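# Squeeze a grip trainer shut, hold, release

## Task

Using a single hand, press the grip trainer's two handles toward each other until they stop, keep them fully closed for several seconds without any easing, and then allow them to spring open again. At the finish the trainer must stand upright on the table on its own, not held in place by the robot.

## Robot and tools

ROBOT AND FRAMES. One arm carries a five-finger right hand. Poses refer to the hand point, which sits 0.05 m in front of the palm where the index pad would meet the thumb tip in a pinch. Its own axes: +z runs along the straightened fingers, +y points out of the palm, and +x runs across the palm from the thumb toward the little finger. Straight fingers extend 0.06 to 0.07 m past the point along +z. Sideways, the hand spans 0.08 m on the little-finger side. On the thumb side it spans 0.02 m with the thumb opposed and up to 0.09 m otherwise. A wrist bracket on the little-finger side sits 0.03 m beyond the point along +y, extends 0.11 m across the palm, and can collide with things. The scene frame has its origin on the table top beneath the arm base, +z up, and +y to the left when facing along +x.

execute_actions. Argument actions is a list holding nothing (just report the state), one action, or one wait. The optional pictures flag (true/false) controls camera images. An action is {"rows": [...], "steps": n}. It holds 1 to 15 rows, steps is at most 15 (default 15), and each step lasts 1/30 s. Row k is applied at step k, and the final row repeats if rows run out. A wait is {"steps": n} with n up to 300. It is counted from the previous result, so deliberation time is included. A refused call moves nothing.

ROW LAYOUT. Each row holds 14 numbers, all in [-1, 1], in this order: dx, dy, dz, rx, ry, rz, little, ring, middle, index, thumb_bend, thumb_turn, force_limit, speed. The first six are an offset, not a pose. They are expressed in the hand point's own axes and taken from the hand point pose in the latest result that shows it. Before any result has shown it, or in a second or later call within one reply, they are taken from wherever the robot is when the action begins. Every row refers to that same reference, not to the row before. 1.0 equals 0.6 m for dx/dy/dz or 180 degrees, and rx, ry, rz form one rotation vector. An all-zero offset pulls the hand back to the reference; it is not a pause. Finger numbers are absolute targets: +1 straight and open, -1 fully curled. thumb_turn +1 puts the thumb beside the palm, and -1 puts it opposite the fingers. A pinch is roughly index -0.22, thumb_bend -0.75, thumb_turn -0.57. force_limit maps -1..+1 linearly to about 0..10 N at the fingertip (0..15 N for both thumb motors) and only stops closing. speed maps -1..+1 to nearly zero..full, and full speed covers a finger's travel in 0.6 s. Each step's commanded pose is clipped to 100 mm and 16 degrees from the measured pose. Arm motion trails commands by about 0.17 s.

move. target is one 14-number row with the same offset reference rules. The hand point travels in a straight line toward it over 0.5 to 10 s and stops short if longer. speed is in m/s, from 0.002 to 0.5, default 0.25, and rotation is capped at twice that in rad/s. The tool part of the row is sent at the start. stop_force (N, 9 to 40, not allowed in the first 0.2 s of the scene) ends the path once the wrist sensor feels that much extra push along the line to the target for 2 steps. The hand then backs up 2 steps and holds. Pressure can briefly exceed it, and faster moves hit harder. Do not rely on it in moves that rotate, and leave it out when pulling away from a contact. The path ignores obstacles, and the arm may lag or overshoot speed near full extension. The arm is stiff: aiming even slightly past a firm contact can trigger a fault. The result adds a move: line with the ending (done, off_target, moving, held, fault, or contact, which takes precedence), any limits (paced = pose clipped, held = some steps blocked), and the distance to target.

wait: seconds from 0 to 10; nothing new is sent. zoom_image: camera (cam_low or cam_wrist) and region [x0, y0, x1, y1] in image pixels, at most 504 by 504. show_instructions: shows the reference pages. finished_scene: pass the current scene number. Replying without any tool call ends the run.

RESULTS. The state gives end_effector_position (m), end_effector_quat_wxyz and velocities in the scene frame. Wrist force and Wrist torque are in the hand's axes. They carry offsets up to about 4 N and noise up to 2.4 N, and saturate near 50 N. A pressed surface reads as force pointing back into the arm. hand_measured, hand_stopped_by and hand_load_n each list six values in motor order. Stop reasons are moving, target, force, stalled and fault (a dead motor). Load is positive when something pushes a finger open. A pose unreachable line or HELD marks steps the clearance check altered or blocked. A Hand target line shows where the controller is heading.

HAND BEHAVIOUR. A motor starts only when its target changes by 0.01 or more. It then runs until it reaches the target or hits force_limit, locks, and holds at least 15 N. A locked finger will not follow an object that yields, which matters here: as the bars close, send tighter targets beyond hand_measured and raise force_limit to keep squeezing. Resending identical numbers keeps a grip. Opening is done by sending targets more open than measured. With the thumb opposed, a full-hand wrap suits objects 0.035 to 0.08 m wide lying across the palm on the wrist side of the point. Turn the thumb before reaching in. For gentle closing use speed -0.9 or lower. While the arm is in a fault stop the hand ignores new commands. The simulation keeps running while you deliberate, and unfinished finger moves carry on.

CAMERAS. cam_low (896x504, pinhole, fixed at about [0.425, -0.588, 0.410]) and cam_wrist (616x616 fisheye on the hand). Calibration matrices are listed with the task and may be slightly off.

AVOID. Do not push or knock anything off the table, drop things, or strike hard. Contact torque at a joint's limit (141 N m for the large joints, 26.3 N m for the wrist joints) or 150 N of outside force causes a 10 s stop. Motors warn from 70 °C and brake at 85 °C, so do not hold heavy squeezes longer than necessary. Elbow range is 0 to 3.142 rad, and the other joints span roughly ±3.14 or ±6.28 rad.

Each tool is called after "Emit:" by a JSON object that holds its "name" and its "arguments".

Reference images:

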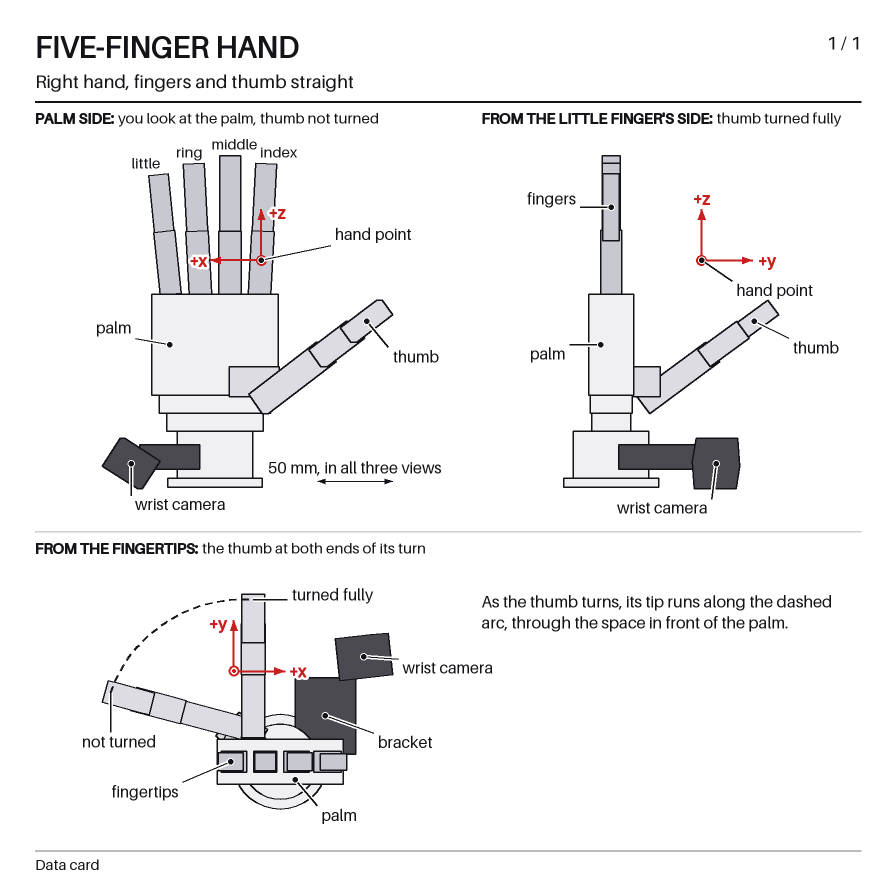

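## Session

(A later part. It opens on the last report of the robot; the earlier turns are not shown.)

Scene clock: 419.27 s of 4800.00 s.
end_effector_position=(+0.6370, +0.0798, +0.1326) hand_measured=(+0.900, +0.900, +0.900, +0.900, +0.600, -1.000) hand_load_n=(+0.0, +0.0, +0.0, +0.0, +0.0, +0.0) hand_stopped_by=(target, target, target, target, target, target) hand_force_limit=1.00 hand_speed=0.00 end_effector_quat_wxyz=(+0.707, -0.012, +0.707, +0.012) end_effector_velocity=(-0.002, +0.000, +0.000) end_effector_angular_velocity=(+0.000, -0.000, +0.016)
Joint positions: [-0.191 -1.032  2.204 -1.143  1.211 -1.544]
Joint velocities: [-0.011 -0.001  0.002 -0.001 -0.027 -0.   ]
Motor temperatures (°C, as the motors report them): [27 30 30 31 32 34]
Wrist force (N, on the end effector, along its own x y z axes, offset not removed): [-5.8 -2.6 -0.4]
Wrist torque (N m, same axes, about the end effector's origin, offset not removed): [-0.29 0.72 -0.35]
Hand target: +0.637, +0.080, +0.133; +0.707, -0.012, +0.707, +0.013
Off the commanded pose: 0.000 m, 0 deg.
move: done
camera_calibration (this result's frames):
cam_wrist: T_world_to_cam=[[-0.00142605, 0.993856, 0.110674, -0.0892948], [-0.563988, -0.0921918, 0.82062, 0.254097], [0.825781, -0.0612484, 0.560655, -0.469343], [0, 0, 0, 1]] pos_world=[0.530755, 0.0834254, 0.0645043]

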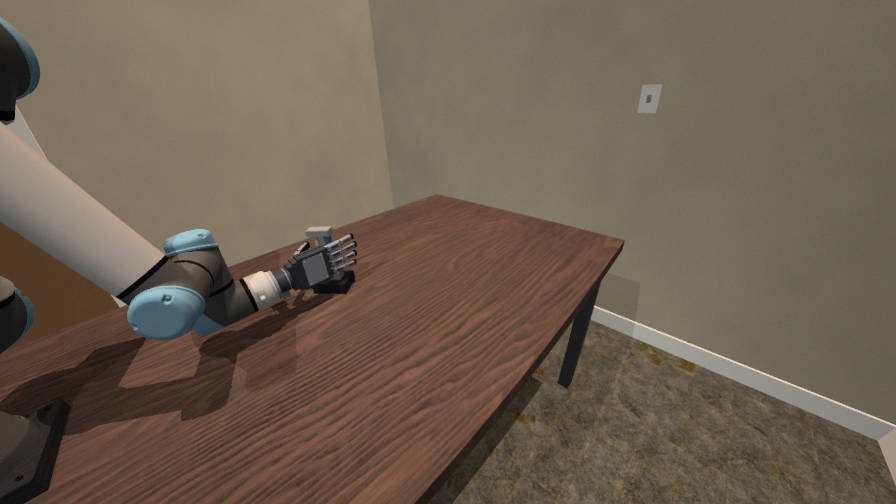

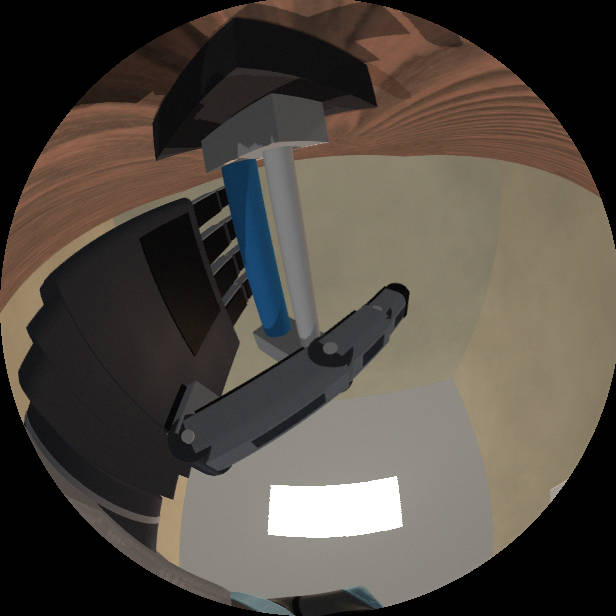

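Emit:
{"name": "move", "arguments": {"target": [0,0,0,0,0,0,0.9,0.9,0.9,0.9,-1,-1,1,-0.5]}}

Emit:
{"name": "move", "arguments": {"target": [0,0,0,0,0,0,0.3,0.3,0.3,0.3,-1,-1,1,-0.9]}}

Emit:
{"name": "move", "arguments": {"target": [0,0,0,0,0,0,0.05,0.05,0.05,0.05,-1,-1,1,-0.9]}}

Emit:
{"name": "zoom_image", "arguments": {"camera": "cam_low", "region": [290, 210, 350, 270]}}

Scene clock: 430.13 s of 4800.00 s.
end_effector_position=(+0.6370, +0.0798, +0.1326) hand_measured=(+0.900, +0.900, +0.900, +0.900, -0.996, -1.000) hand_load_n=(+0.0, +0.0, +0.0, +0.0, +2.0, +0.0) hand_stopped_by=(target, target, target, target, target, target) hand_force_limit=1.00 hand_speed=-0.50 end_effector_quat_wxyz=(+0.707, -0.012, +0.707, +0.012) end_effector_velocity=(+0.000, -0.000, +0.001) end_effector_angular_velocity=(-0.000, -0.001, +0.000)
Joint positions: [-0.191 -1.032  2.204 -1.143  1.211 -1.544]
Joint velocities: [ 0.    -0.001 -0.001  0.     0.    -0.   ]
Motor temperatures (°C, as the motors report them): [27 30 30 31 32 34]
Wrist force (N, on the end effector, along its own x y z axes, offset not removed): [-2.4 6.3 -0.8]
Wrist torque (N m, same axes, about the end effector's origin, offset not removed): [0.44 0.35 0.03]
Hand target: +0.637, +0.080, +0.133; +0.707, -0.012, +0.707, +0.012
Off the commanded pose: 0.000 m, 0 deg.
After step 90, 4.57 s passed at rest.
move: done
camera_calibration (this result's frames):
cam_wrist: T_world_to_cam=[[-0.00145192, 0.993859, 0.110645, -0.0892928], [-0.563991, -0.0921822, 0.82062, 0.254091], [0.82578, -0.0612112, 0.560662, -0.469348], [0, 0, 0, 1]] pos_world=[0.530754, 0.0834378, 0.0645128]

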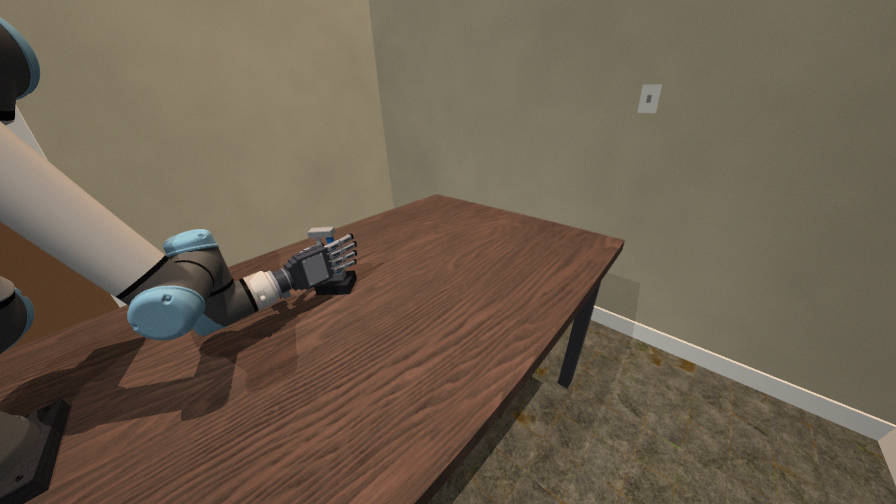

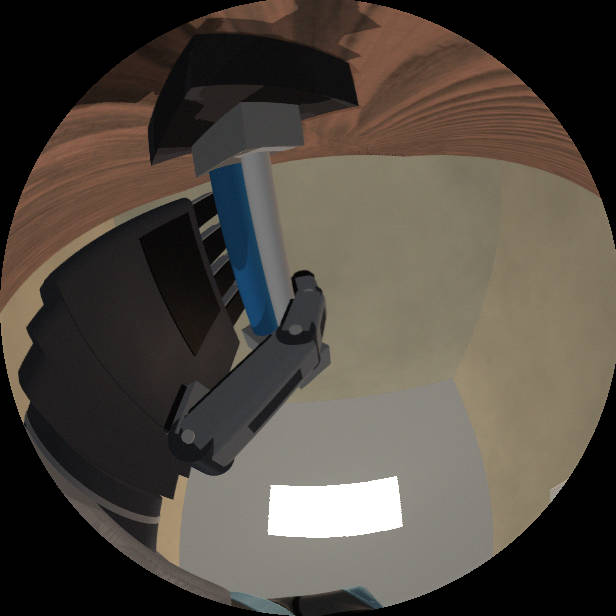

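Scene clock: 434.00 s of 4800.00 s.
end_effector_position=(+0.6370, +0.0798, +0.1326) hand_measured=(+0.300, +0.300, +0.300, +0.300, -0.996, -1.000) hand_load_n=(+1.5, +0.5, +0.0, +0.0, +3.0, +0.5) hand_stopped_by=(target, target, target, target, target, target) hand_force_limit=1.00 hand_speed=-0.90 end_effector_quat_wxyz=(+0.707, -0.012, +0.707, +0.012) end_effector_velocity=(+0.000, -0.000, +0.000) end_effector_angular_velocity=(+0.001, -0.001, +0.000)
Joint positions: [-0.191 -1.032  2.204 -1.143  1.211 -1.544]
Joint velocities: [ 0.    -0.    -0.001  0.    -0.     0.001]
Motor temperatures (°C, as the motors report them): [27 30 30 31 32 34]
Wrist force (N, on the end effector, along its own x y z axes, offset not removed): [-0.2 2.6 2.1]
Wrist torque (N m, same axes, about the end effector's origin, offset not removed): [0.53 -0.03 -0.33]
Hand target: +0.637, +0.080, +0.133; +0.707, -0.012, +0.707, +0.012
Off the commanded pose: 0.000 m, 0 deg.
move: done
camera_calibration (this result's frames):
cam_wrist: T_world_to_cam=[[-0.00145274, 0.993859, 0.110643, -0.0892915], [-0.563996, -0.0921806, 0.820616, 0.254094], [0.825776, -0.0612099, 0.560667, -0.46935], [0, 0, 0, 1]] pos_world=[0.530757, 0.0834369, 0.0645145]

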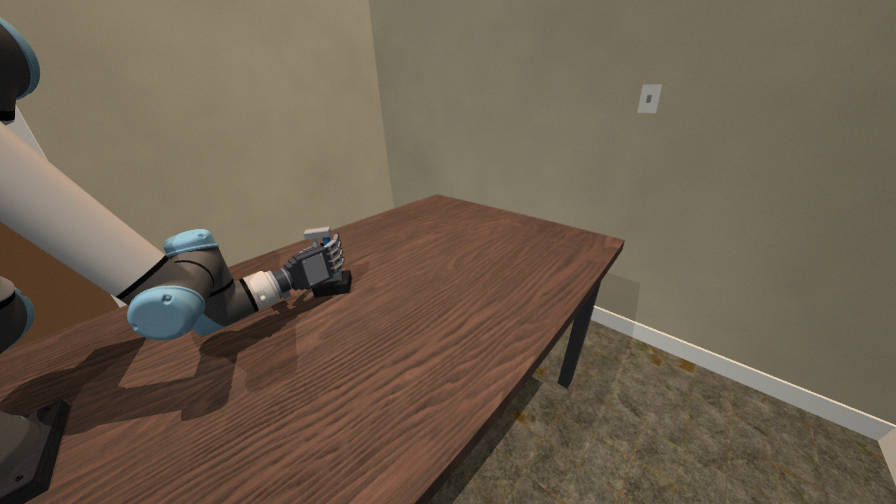

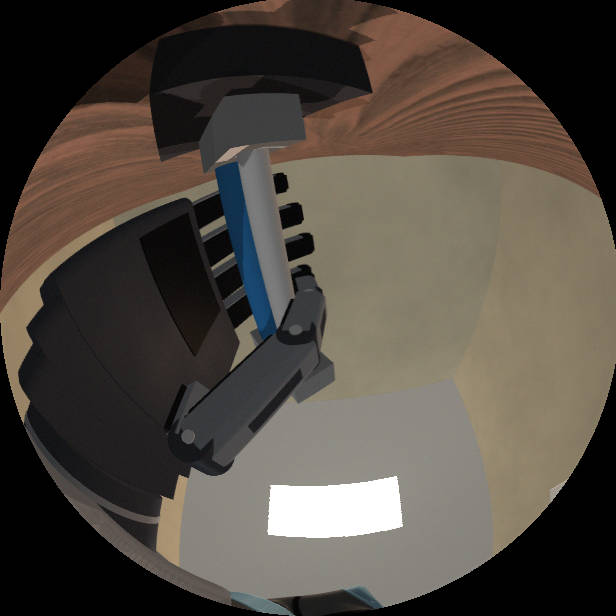

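Scene clock: 435.77 s of 4800.00 s.
end_effector_position=(+0.6370, +0.0798, +0.1326) hand_measured=(+0.050, +0.050, +0.050, +0.050, -0.996, -1.000) hand_load_n=(+1.5, +0.5, +0.0, +0.0, +3.0, +0.5) hand_stopped_by=(target, target, target, target, target, target) hand_force_limit=1.00 hand_speed=-0.90 end_effector_quat_wxyz=(+0.707, -0.012, +0.707, +0.012) end_effector_velocity=(-0.000, +0.000, +0.000) end_effector_angular_velocity=(-0.000, -0.000, -0.000)
Joint positions: [-0.191 -1.032  2.204 -1.143  1.211 -1.544]
Joint velocities: [-0. -0.  0. -0.  0. -0.]
Motor temperatures (°C, as the motors report them): [27 30 30 31 32 34]
Wrist force (N, on the end effector, along its own x y z axes, offset not removed): [1.6 1.9 0.7]
Wrist torque (N m, same axes, about the end effector's origin, offset not removed): [0.14 0.03 -0.10]
Hand target: +0.637, +0.080, +0.133; +0.707, -0.012, +0.707, +0.012
Off the commanded pose: 0.000 m, 0 deg.
move: done
camera_calibration (this result's frames):
cam_wrist: T_world_to_cam=[[-0.00146258, 0.993859, 0.110644, -0.0892884], [-0.563992, -0.0921876, 0.820619, 0.254092], [0.825779, -0.0612021, 0.560663, -0.469349], [0, 0, 0, 1]] pos_world=[0.530754, 0.0834391, 0.0645133]

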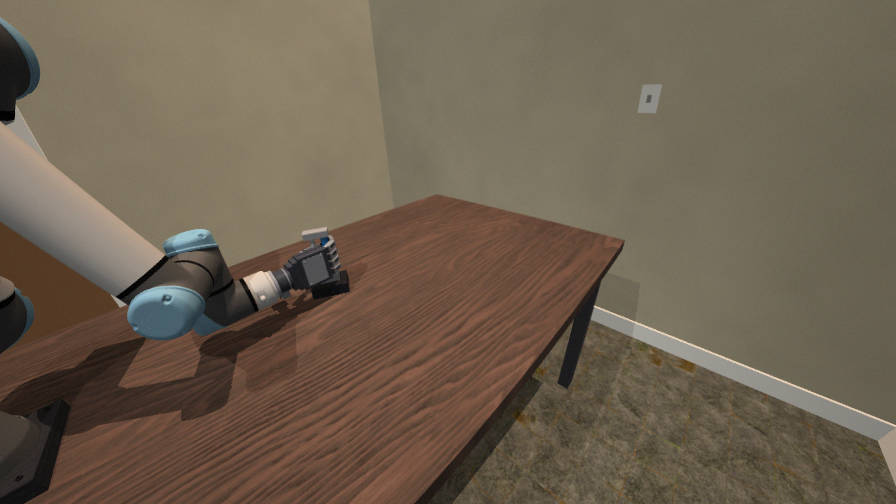

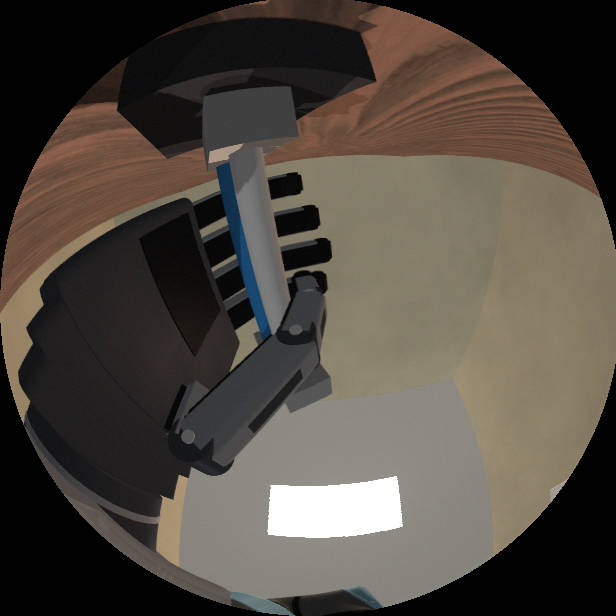

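Region (290, 210, 350, 270) of cam_low's 896x504 image, scaled by 8.400, with more detail than that image has.

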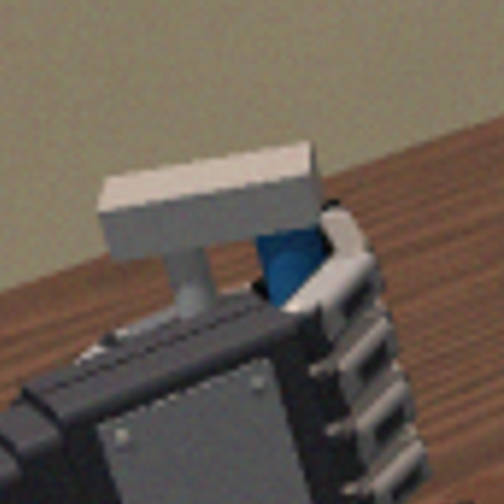

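Emit:
{"name": "move", "arguments": {"target": [0,0,0,0.28,0,0,-0.2,-0.2,-0.2,-0.2,-1,-1,1,-0.5], "speed": 0.12}}

Emit:
{"name": "move", "arguments": {"target": [0,0,0,0,0,0,0.9,0.9,0.9,0.9,0.6,-1,1,0]}}

Scene clock: 447.33 s of 4800.00 s.
end_effector_position=(+0.6370, +0.0801, +0.1325) hand_measured=(-0.200, -0.200, -0.200, -0.200, -0.998, -1.000) hand_load_n=(+0.0, +0.0, +0.0, +0.0, +0.0, +0.0) hand_stopped_by=(target, target, target, target, target, target) hand_force_limit=1.00 hand_speed=-0.50 end_effector_quat_wxyz=(+0.644, +0.290, +0.646, -0.289) end_effector_velocity=(+0.001, -0.000, -0.000) end_effector_angular_velocity=(+0.001, +0.001, -0.014)
Joint positions: [ 0.339 -0.918  1.908 -0.897  2.616 -1.488]
Joint velocities: [ 0.005  0.005 -0.014  0.015  0.019  0.006]
Motor temperatures (°C, as the motors report them): [27 30 30 31 32 34]
Wrist force (N, on the end effector, along its own x y z axes, offset not removed): [-2.8 -1.5 1.8]
Wrist torque (N m, same axes, about the end effector's origin, offset not removed): [-0.04 0.18 -0.29]
Hand target: +0.637, +0.080, +0.133; +0.644, +0.290, +0.646, -0.290
Off the commanded pose: 0.000 m, 0 deg.
After step 90, 4.47 s passed at rest.
move: done
camera_calibration (this result's frames):
cam_wrist: T_world_to_cam=[[0.763985, 0.635904, 0.109332, -0.54826], [-0.429766, 0.375114, 0.821335, 0.131166], [0.481278, -0.674474, 0.559871, -0.200569], [0, 0, 0, 1]] pos_world=[0.571763, 0.16416, 0.0645042]

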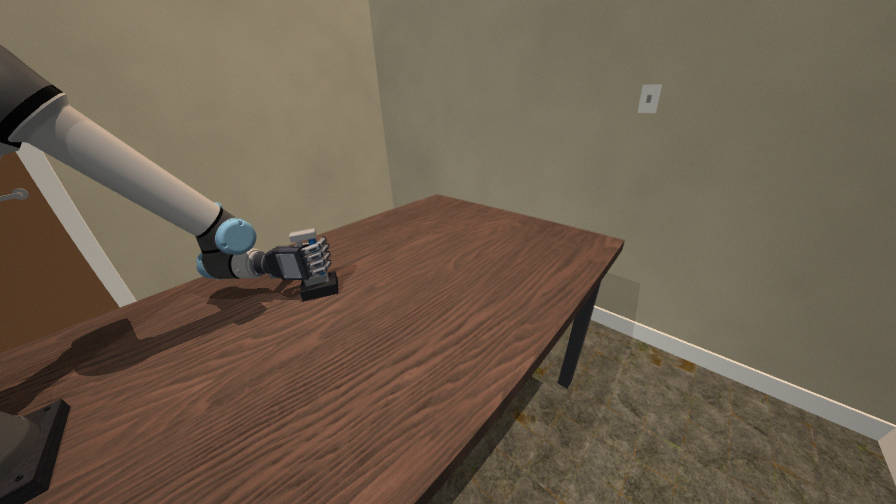

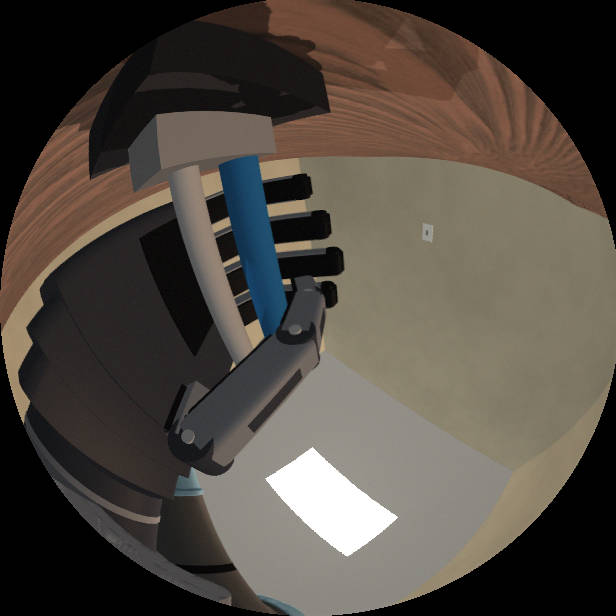

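Scene clock: 449.13 s of 4800.00 s.
end_effector_position=(+0.6370, +0.0801, +0.1325) hand_measured=(+0.900, +0.900, +0.900, +0.900, +0.600, -1.000) hand_load_n=(+0.0, +0.0, +0.0, +0.0, +0.0, +0.0) hand_stopped_by=(target, target, target, target, target, target) hand_force_limit=1.00 hand_speed=0.00 end_effector_quat_wxyz=(+0.644, +0.290, +0.646, -0.289) end_effector_velocity=(+0.000, +0.000, -0.000) end_effector_angular_velocity=(+0.000, +0.000, +0.000)
Joint positions: [ 0.339 -0.918  1.908 -0.897  2.616 -1.488]
Joint velocities: [ 0.     0.001 -0.001 -0.    -0.     0.   ]
Motor temperatures (°C, as the motors report them): [27 30 30 31 32 34]
Wrist force (N, on the end effector, along its own x y z axes, offset not removed): [-1.9 -0.1 2.2]
Wrist torque (N m, same axes, about the end effector's origin, offset not removed): [0.03 0.30 -0.17]
Hand target: +0.637, +0.080, +0.133; +0.644, +0.290, +0.646, -0.289
Off the commanded pose: 0.000 m, 0 deg.
move: done
camera_calibration (this result's frames):
cam_wrist: T_world_to_cam=[[0.763985, 0.635905, 0.109328, -0.548259], [-0.429763, 0.375114, 0.821336, 0.131165], [0.481281, -0.674473, 0.55987, -0.20057], [0, 0, 0, 1]] pos_world=[0.571762, 0.164159, 0.064503]

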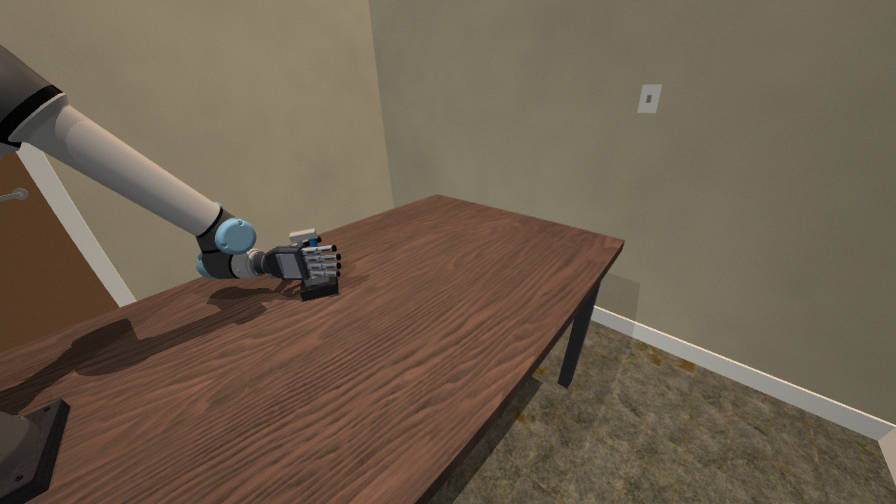

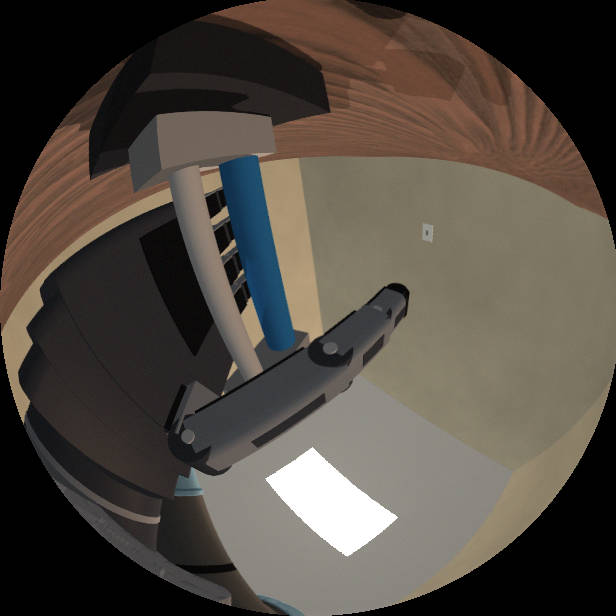

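Emit:
{"name": "move", "arguments": {"target": [0,0,0,0,0,0,-0.5,-0.5,-0.5,-0.5,1,-1,1,-0.7]}}

Emit:
{"name": "move", "arguments": {"target": [0,0,0,0,0,0,-1,-1,-1,-1,1,-1,1,-0.9]}}

Emit:
{"name": "zoom_image", "arguments": {"camera": "cam_low", "region": [270, 215, 350, 295]}}

Scene clock: 462.27 s of 4800.00 s.
end_effector_position=(+0.6370, +0.0801, +0.1325) hand_measured=(-0.500, -0.500, -0.500, -0.500, +1.000, -1.000) hand_load_n=(+0.0, +0.5, +0.0, +0.0, +0.0, +0.0) hand_stopped_by=(target, target, target, target, target, target) hand_force_limit=1.00 hand_speed=-0.70 end_effector_quat_wxyz=(+0.644, +0.290, +0.646, -0.289) end_effector_velocity=(-0.000, +0.000, -0.000) end_effector_angular_velocity=(-0.000, +0.001, +0.000)
Joint positions: [ 0.339 -0.918  1.908 -0.897  2.616 -1.488]
Joint velocities: [ 0.     0.001  0.    -0.    -0.     0.   ]
Motor temperatures (°C, as the motors report them): [27 30 30 31 32 34]
Wrist force (N, on the end effector, along its own x y z axes, offset not removed): [-1.6 -0.3 3.8]
Wrist torque (N m, same axes, about the end effector's origin, offset not removed): [-0.15 0.15 -0.32]
Hand target: +0.637, +0.080, +0.133; +0.644, +0.290, +0.646, -0.289
Off the commanded pose: 0.000 m, 0 deg.
After step 90, 7.07 s passed at rest.
move: done
camera_calibration (this result's frames):
cam_wrist: T_world_to_cam=[[0.763983, 0.6359, 0.109371, -0.548265], [-0.4298, 0.375108, 0.821319, 0.131185], [0.481251, -0.674481, 0.559886, -0.200563], [0, 0, 0, 1]] pos_world=[0.571769, 0.164157, 0.0645123]

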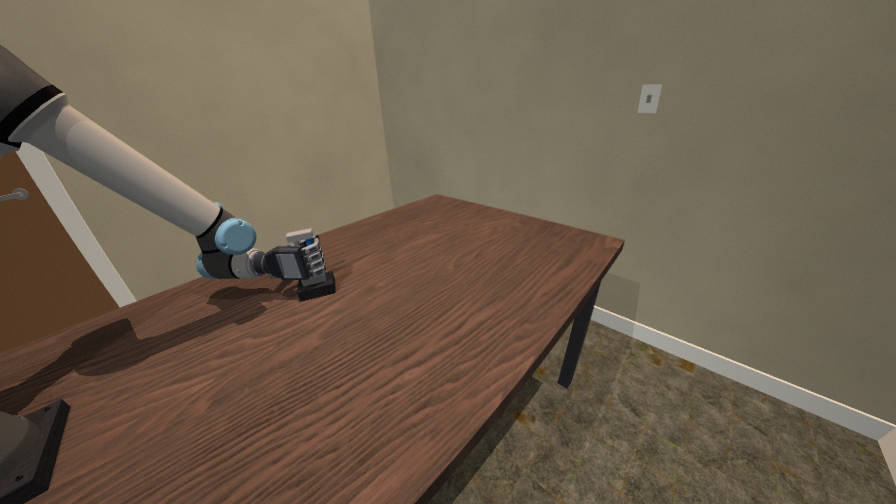

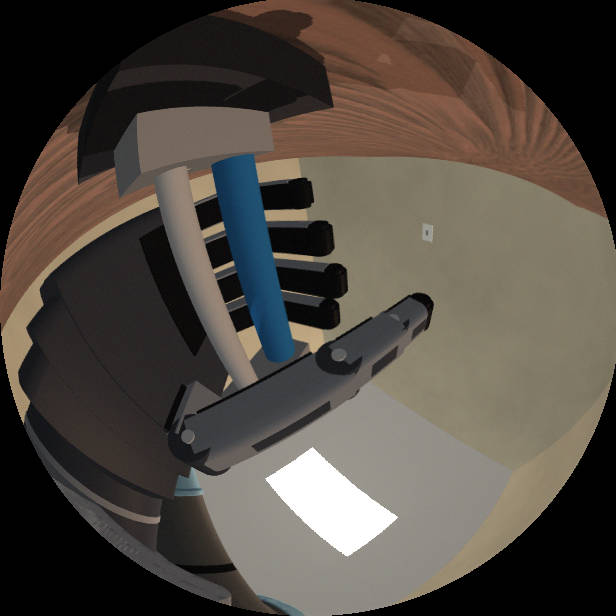

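Scene clock: 465.53 s of 4800.00 s.
end_effector_position=(+0.6370, +0.0801, +0.1325) hand_measured=(-1.000, -1.000, -1.000, -1.000, +1.000, -1.000) hand_load_n=(+0.0, +1.0, +0.0, +0.0, +0.0, +0.0) hand_stopped_by=(target, target, target, target, target, target) hand_force_limit=1.00 hand_speed=-0.90 end_effector_quat_wxyz=(+0.644, +0.290, +0.646, -0.289) end_effector_velocity=(+0.000, +0.000, -0.000) end_effector_angular_velocity=(+0.000, -0.000, +0.000)
Joint positions: [ 0.339 -0.918  1.908 -0.897  2.616 -1.488]
Joint velocities: [ 0.     0.001 -0.    -0.    -0.     0.   ]
Motor temperatures (°C, as the motors report them): [27 30 30 31 32 34]
Wrist force (N, on the end effector, along its own x y z axes, offset not removed): [-3.1 1.0 4.6]
Wrist torque (N m, same axes, about the end effector's origin, offset not removed): [-0.16 0.32 -0.29]
Hand target: +0.637, +0.080, +0.133; +0.644, +0.290, +0.646, -0.289
Off the commanded pose: 0.000 m, 0 deg.
move: done
camera_calibration (this result's frames):
cam_wrist: T_world_to_cam=[[0.763983, 0.6359, 0.109371, -0.548265], [-0.4298, 0.375108, 0.821319, 0.131185], [0.481251, -0.674481, 0.559886, -0.200563], [0, 0, 0, 1]] pos_world=[0.571769, 0.164157, 0.0645122]

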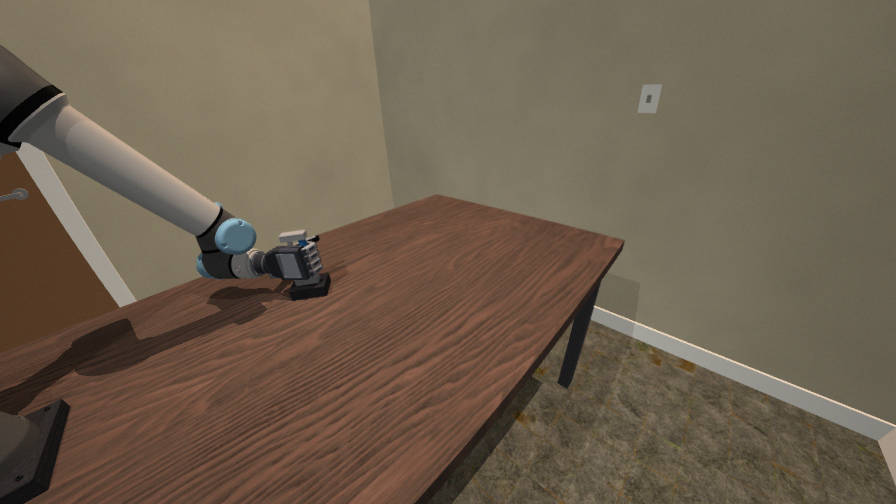

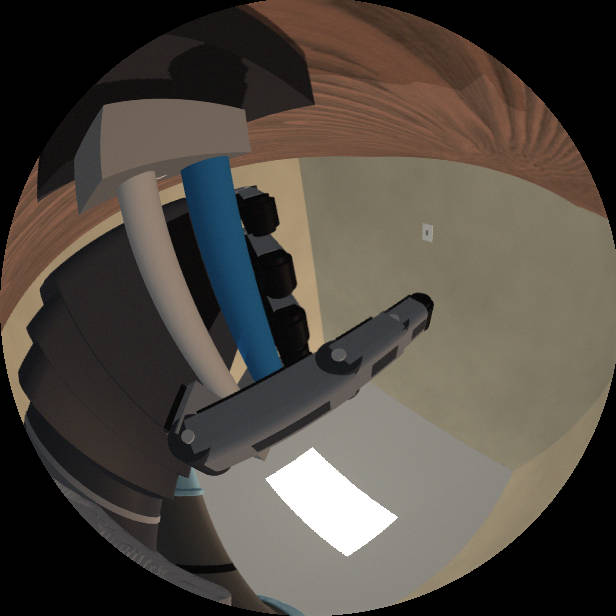

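Region (270, 215, 350, 295) of cam_low's 896x504 image, scaled by 6.300, with more detail than that image has.

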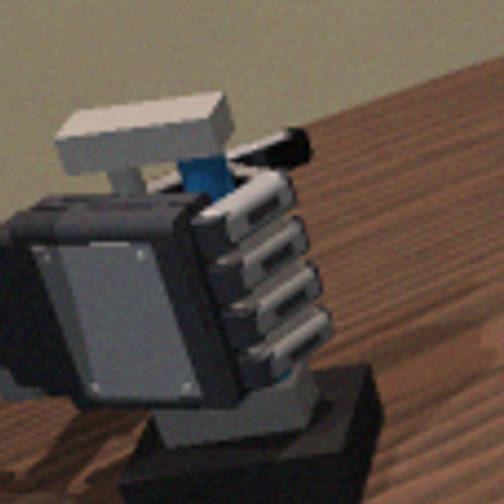

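Emit:
{"name": "move", "arguments": {"target": [0,0,0,0,0,0,0.9,0.9,0.9,0.9,1,-1,1,0]}}

Emit:
{"name": "move", "arguments": {"target": [0,-0.05,-0.07,0,0,0,0.9,0.9,0.9,0.9,1,-1,1,0], "speed": 0.05}}

Emit:
{"name": "move", "arguments": {"target": [0,0,0,-0.39,0,0,0.9,0.9,0.9,0.9,1,-1,1,0], "speed": 0.15}}

Scene clock: 482.90 s of 4800.00 s.
end_effector_position=(+0.6370, +0.0801, +0.1325) hand_measured=(+0.900, +0.900, +0.900, +0.900, +1.000, -1.000) hand_load_n=(+0.0, +0.0, +0.0, +0.0, +0.0, +0.0) hand_stopped_by=(target, target, target, target, target, target) hand_force_limit=1.00 hand_speed=0.00 end_effector_quat_wxyz=(+0.644, +0.290, +0.646, -0.289) end_effector_velocity=(-0.000, +0.000, -0.001) end_effector_angular_velocity=(-0.001, +0.002, +0.000)
Joint positions: [ 0.339 -0.918  1.908 -0.897  2.616 -1.488]
Joint velocities: [ 0.     0.001  0.    -0.     0.    -0.001]
Motor temperatures (°C, as the motors report them): [27 30 30 31 32 34]
Wrist force (N, on the end effector, along its own x y z axes, offset not removed): [-2.8 2.2 0.1]
Wrist torque (N m, same axes, about the end effector's origin, offset not removed): [0.53 0.43 -0.19]
Hand target: +0.637, +0.080, +0.133; +0.644, +0.290, +0.646, -0.289
Off the commanded pose: 0.000 m, 0 deg.
After step 90, 12.93 s passed at rest.
move: done
camera_calibration (this result's frames):
cam_wrist: T_world_to_cam=[[0.763983, 0.6359, 0.109371, -0.548265], [-0.4298, 0.375108, 0.821319, 0.131185], [0.481251, -0.674481, 0.559886, -0.200563], [0, 0, 0, 1]] pos_world=[0.571769, 0.164157, 0.0645122]

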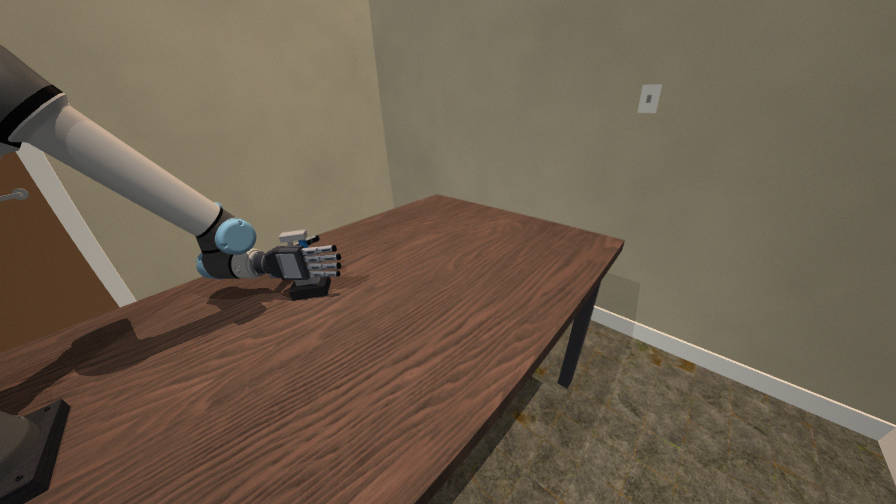

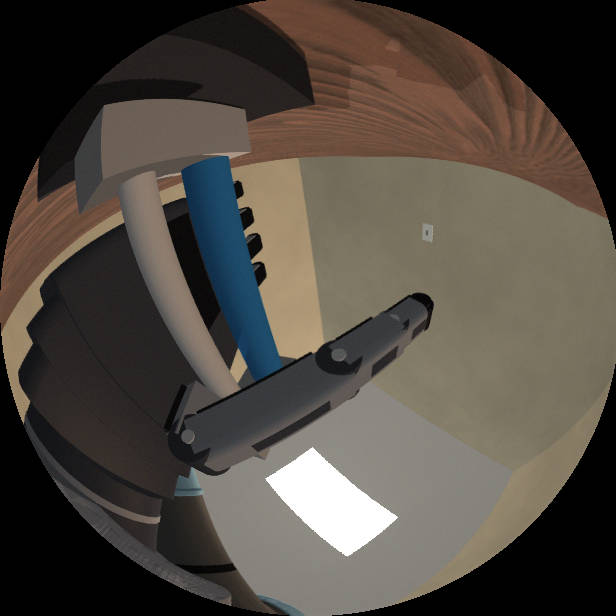

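Scene clock: 484.37 s of 4800.00 s.
end_effector_position=(+0.5869, +0.0915, +0.1326) hand_measured=(+0.900, +0.900, +0.900, +0.900, +1.000, -1.000) hand_load_n=(+0.0, +0.0, +0.0, +0.0, +0.0, +0.0) hand_stopped_by=(target, target, target, target, target, target) hand_force_limit=1.00 hand_speed=0.00 end_effector_quat_wxyz=(+0.644, +0.290, +0.646, -0.289) end_effector_velocity=(-0.002, +0.001, +0.000) end_effector_angular_velocity=(-0.001, -0.000, +0.001)
Joint positions: [ 0.389 -0.974  2.021 -0.946  2.667 -1.478]
Joint velocities: [ 0.003 -0.003  0.005 -0.002  0.002 -0.001]
Motor temperatures (°C, as the motors report them): [27 30 30 31 32 34]
Wrist force (N, on the end effector, along its own x y z axes, offset not removed): [-5.5 3.6 0.0]
Wrist torque (N m, same axes, about the end effector's origin, offset not removed): [0.59 0.71 -0.42]
Hand target: +0.587, +0.092, +0.133; +0.644, +0.290, +0.646, -0.289
Off the commanded pose: 0.000 m, 0 deg.
move: done
camera_calibration (this result's frames):
cam_wrist: T_world_to_cam=[[0.763989, 0.63589, 0.109385, -0.517277], [-0.429786, 0.37508, 0.82134, 0.105278], [0.481253, -0.674507, 0.559854, -0.168818], [0, 0, 0, 1]] pos_world=[0.521685, 0.175575, 0.0646266]

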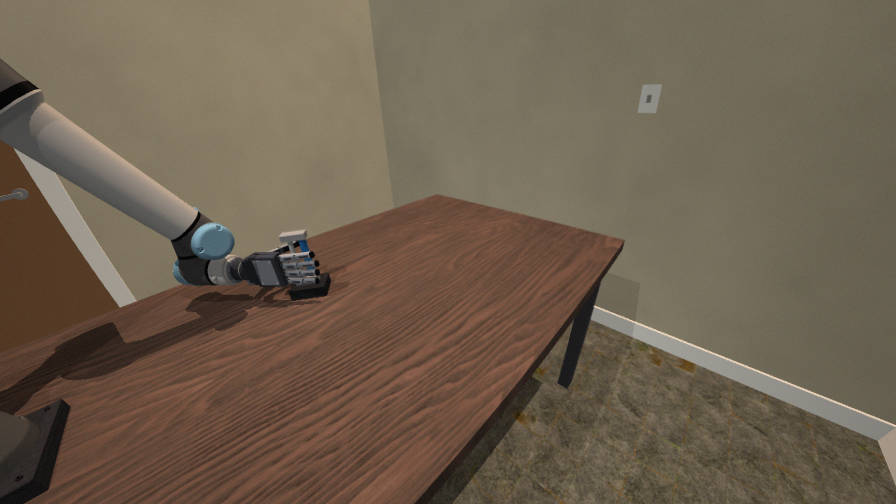

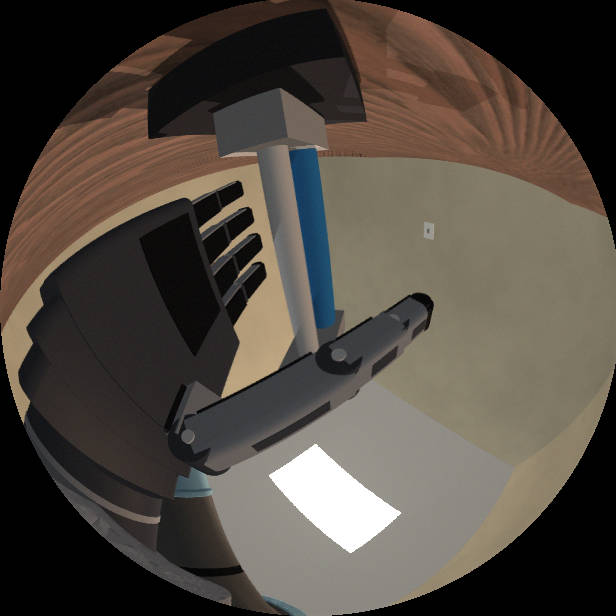

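Scene clock: 488.93 s of 4800.00 s.
end_effector_position=(+0.5868, +0.0911, +0.1327) hand_measured=(+0.900, +0.900, +0.900, +0.900, +1.000, -1.000) hand_load_n=(+0.0, +0.0, +0.0, +0.0, +0.0, +0.0) hand_stopped_by=(target, target, target, target, target, target) hand_force_limit=1.00 hand_speed=0.00 end_effector_quat_wxyz=(+0.694, -0.133, +0.694, +0.134) end_effector_velocity=(+0.000, -0.000, +0.000) end_effector_angular_velocity=(+0.001, +0.001, +0.012)
Joint positions: [-0.377 -1.036  2.229 -1.173  0.679 -1.542]
Joint velocities: [-0.003  0.003 -0.008  0.006 -0.015  0.   ]
Motor temperatures (°C, as the motors report them): [27 30 30 31 32 34]
Wrist force (N, on the end effector, along its own x y z axes, offset not removed): [1.8 -1.4 1.0]
Wrist torque (N m, same axes, about the end effector's origin, offset not removed): [-0.46 -0.60 0.02]
Hand target: +0.587, +0.091, +0.133; +0.694, -0.134, +0.694, +0.134
Off the commanded pose: 0.000 m, 0 deg.
move: done
camera_calibration (this result's frames):
cam_wrist: T_world_to_cam=[[-0.338313, 0.934492, 0.110766, 0.10248], [-0.500002, -0.278224, 0.820116, 0.20624], [0.797209, 0.222073, 0.561374, -0.436397], [0, 0, 0, 1]] pos_world=[0.48569, 0.0585264, 0.0644905]

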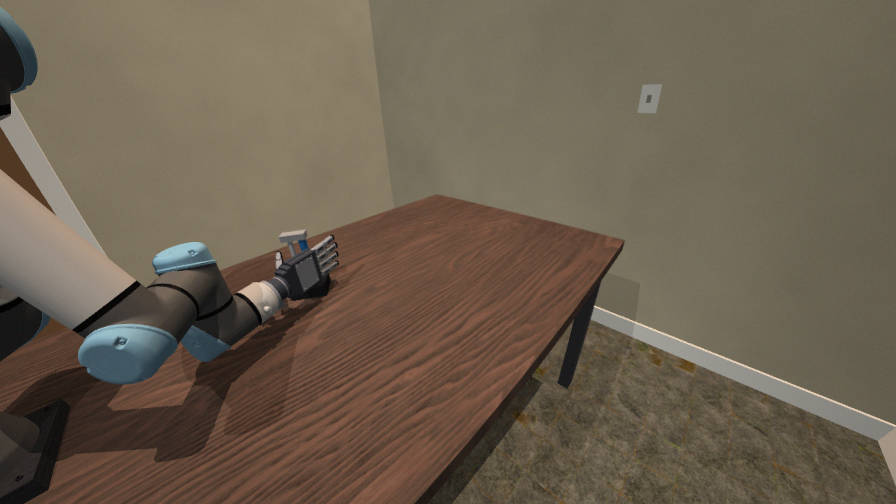

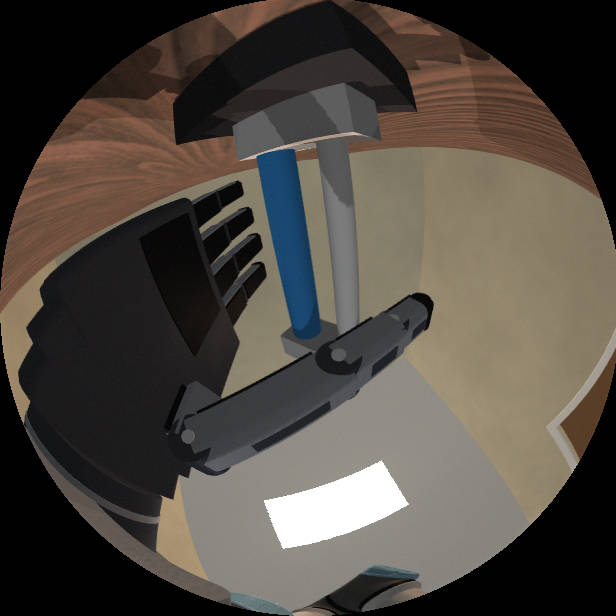

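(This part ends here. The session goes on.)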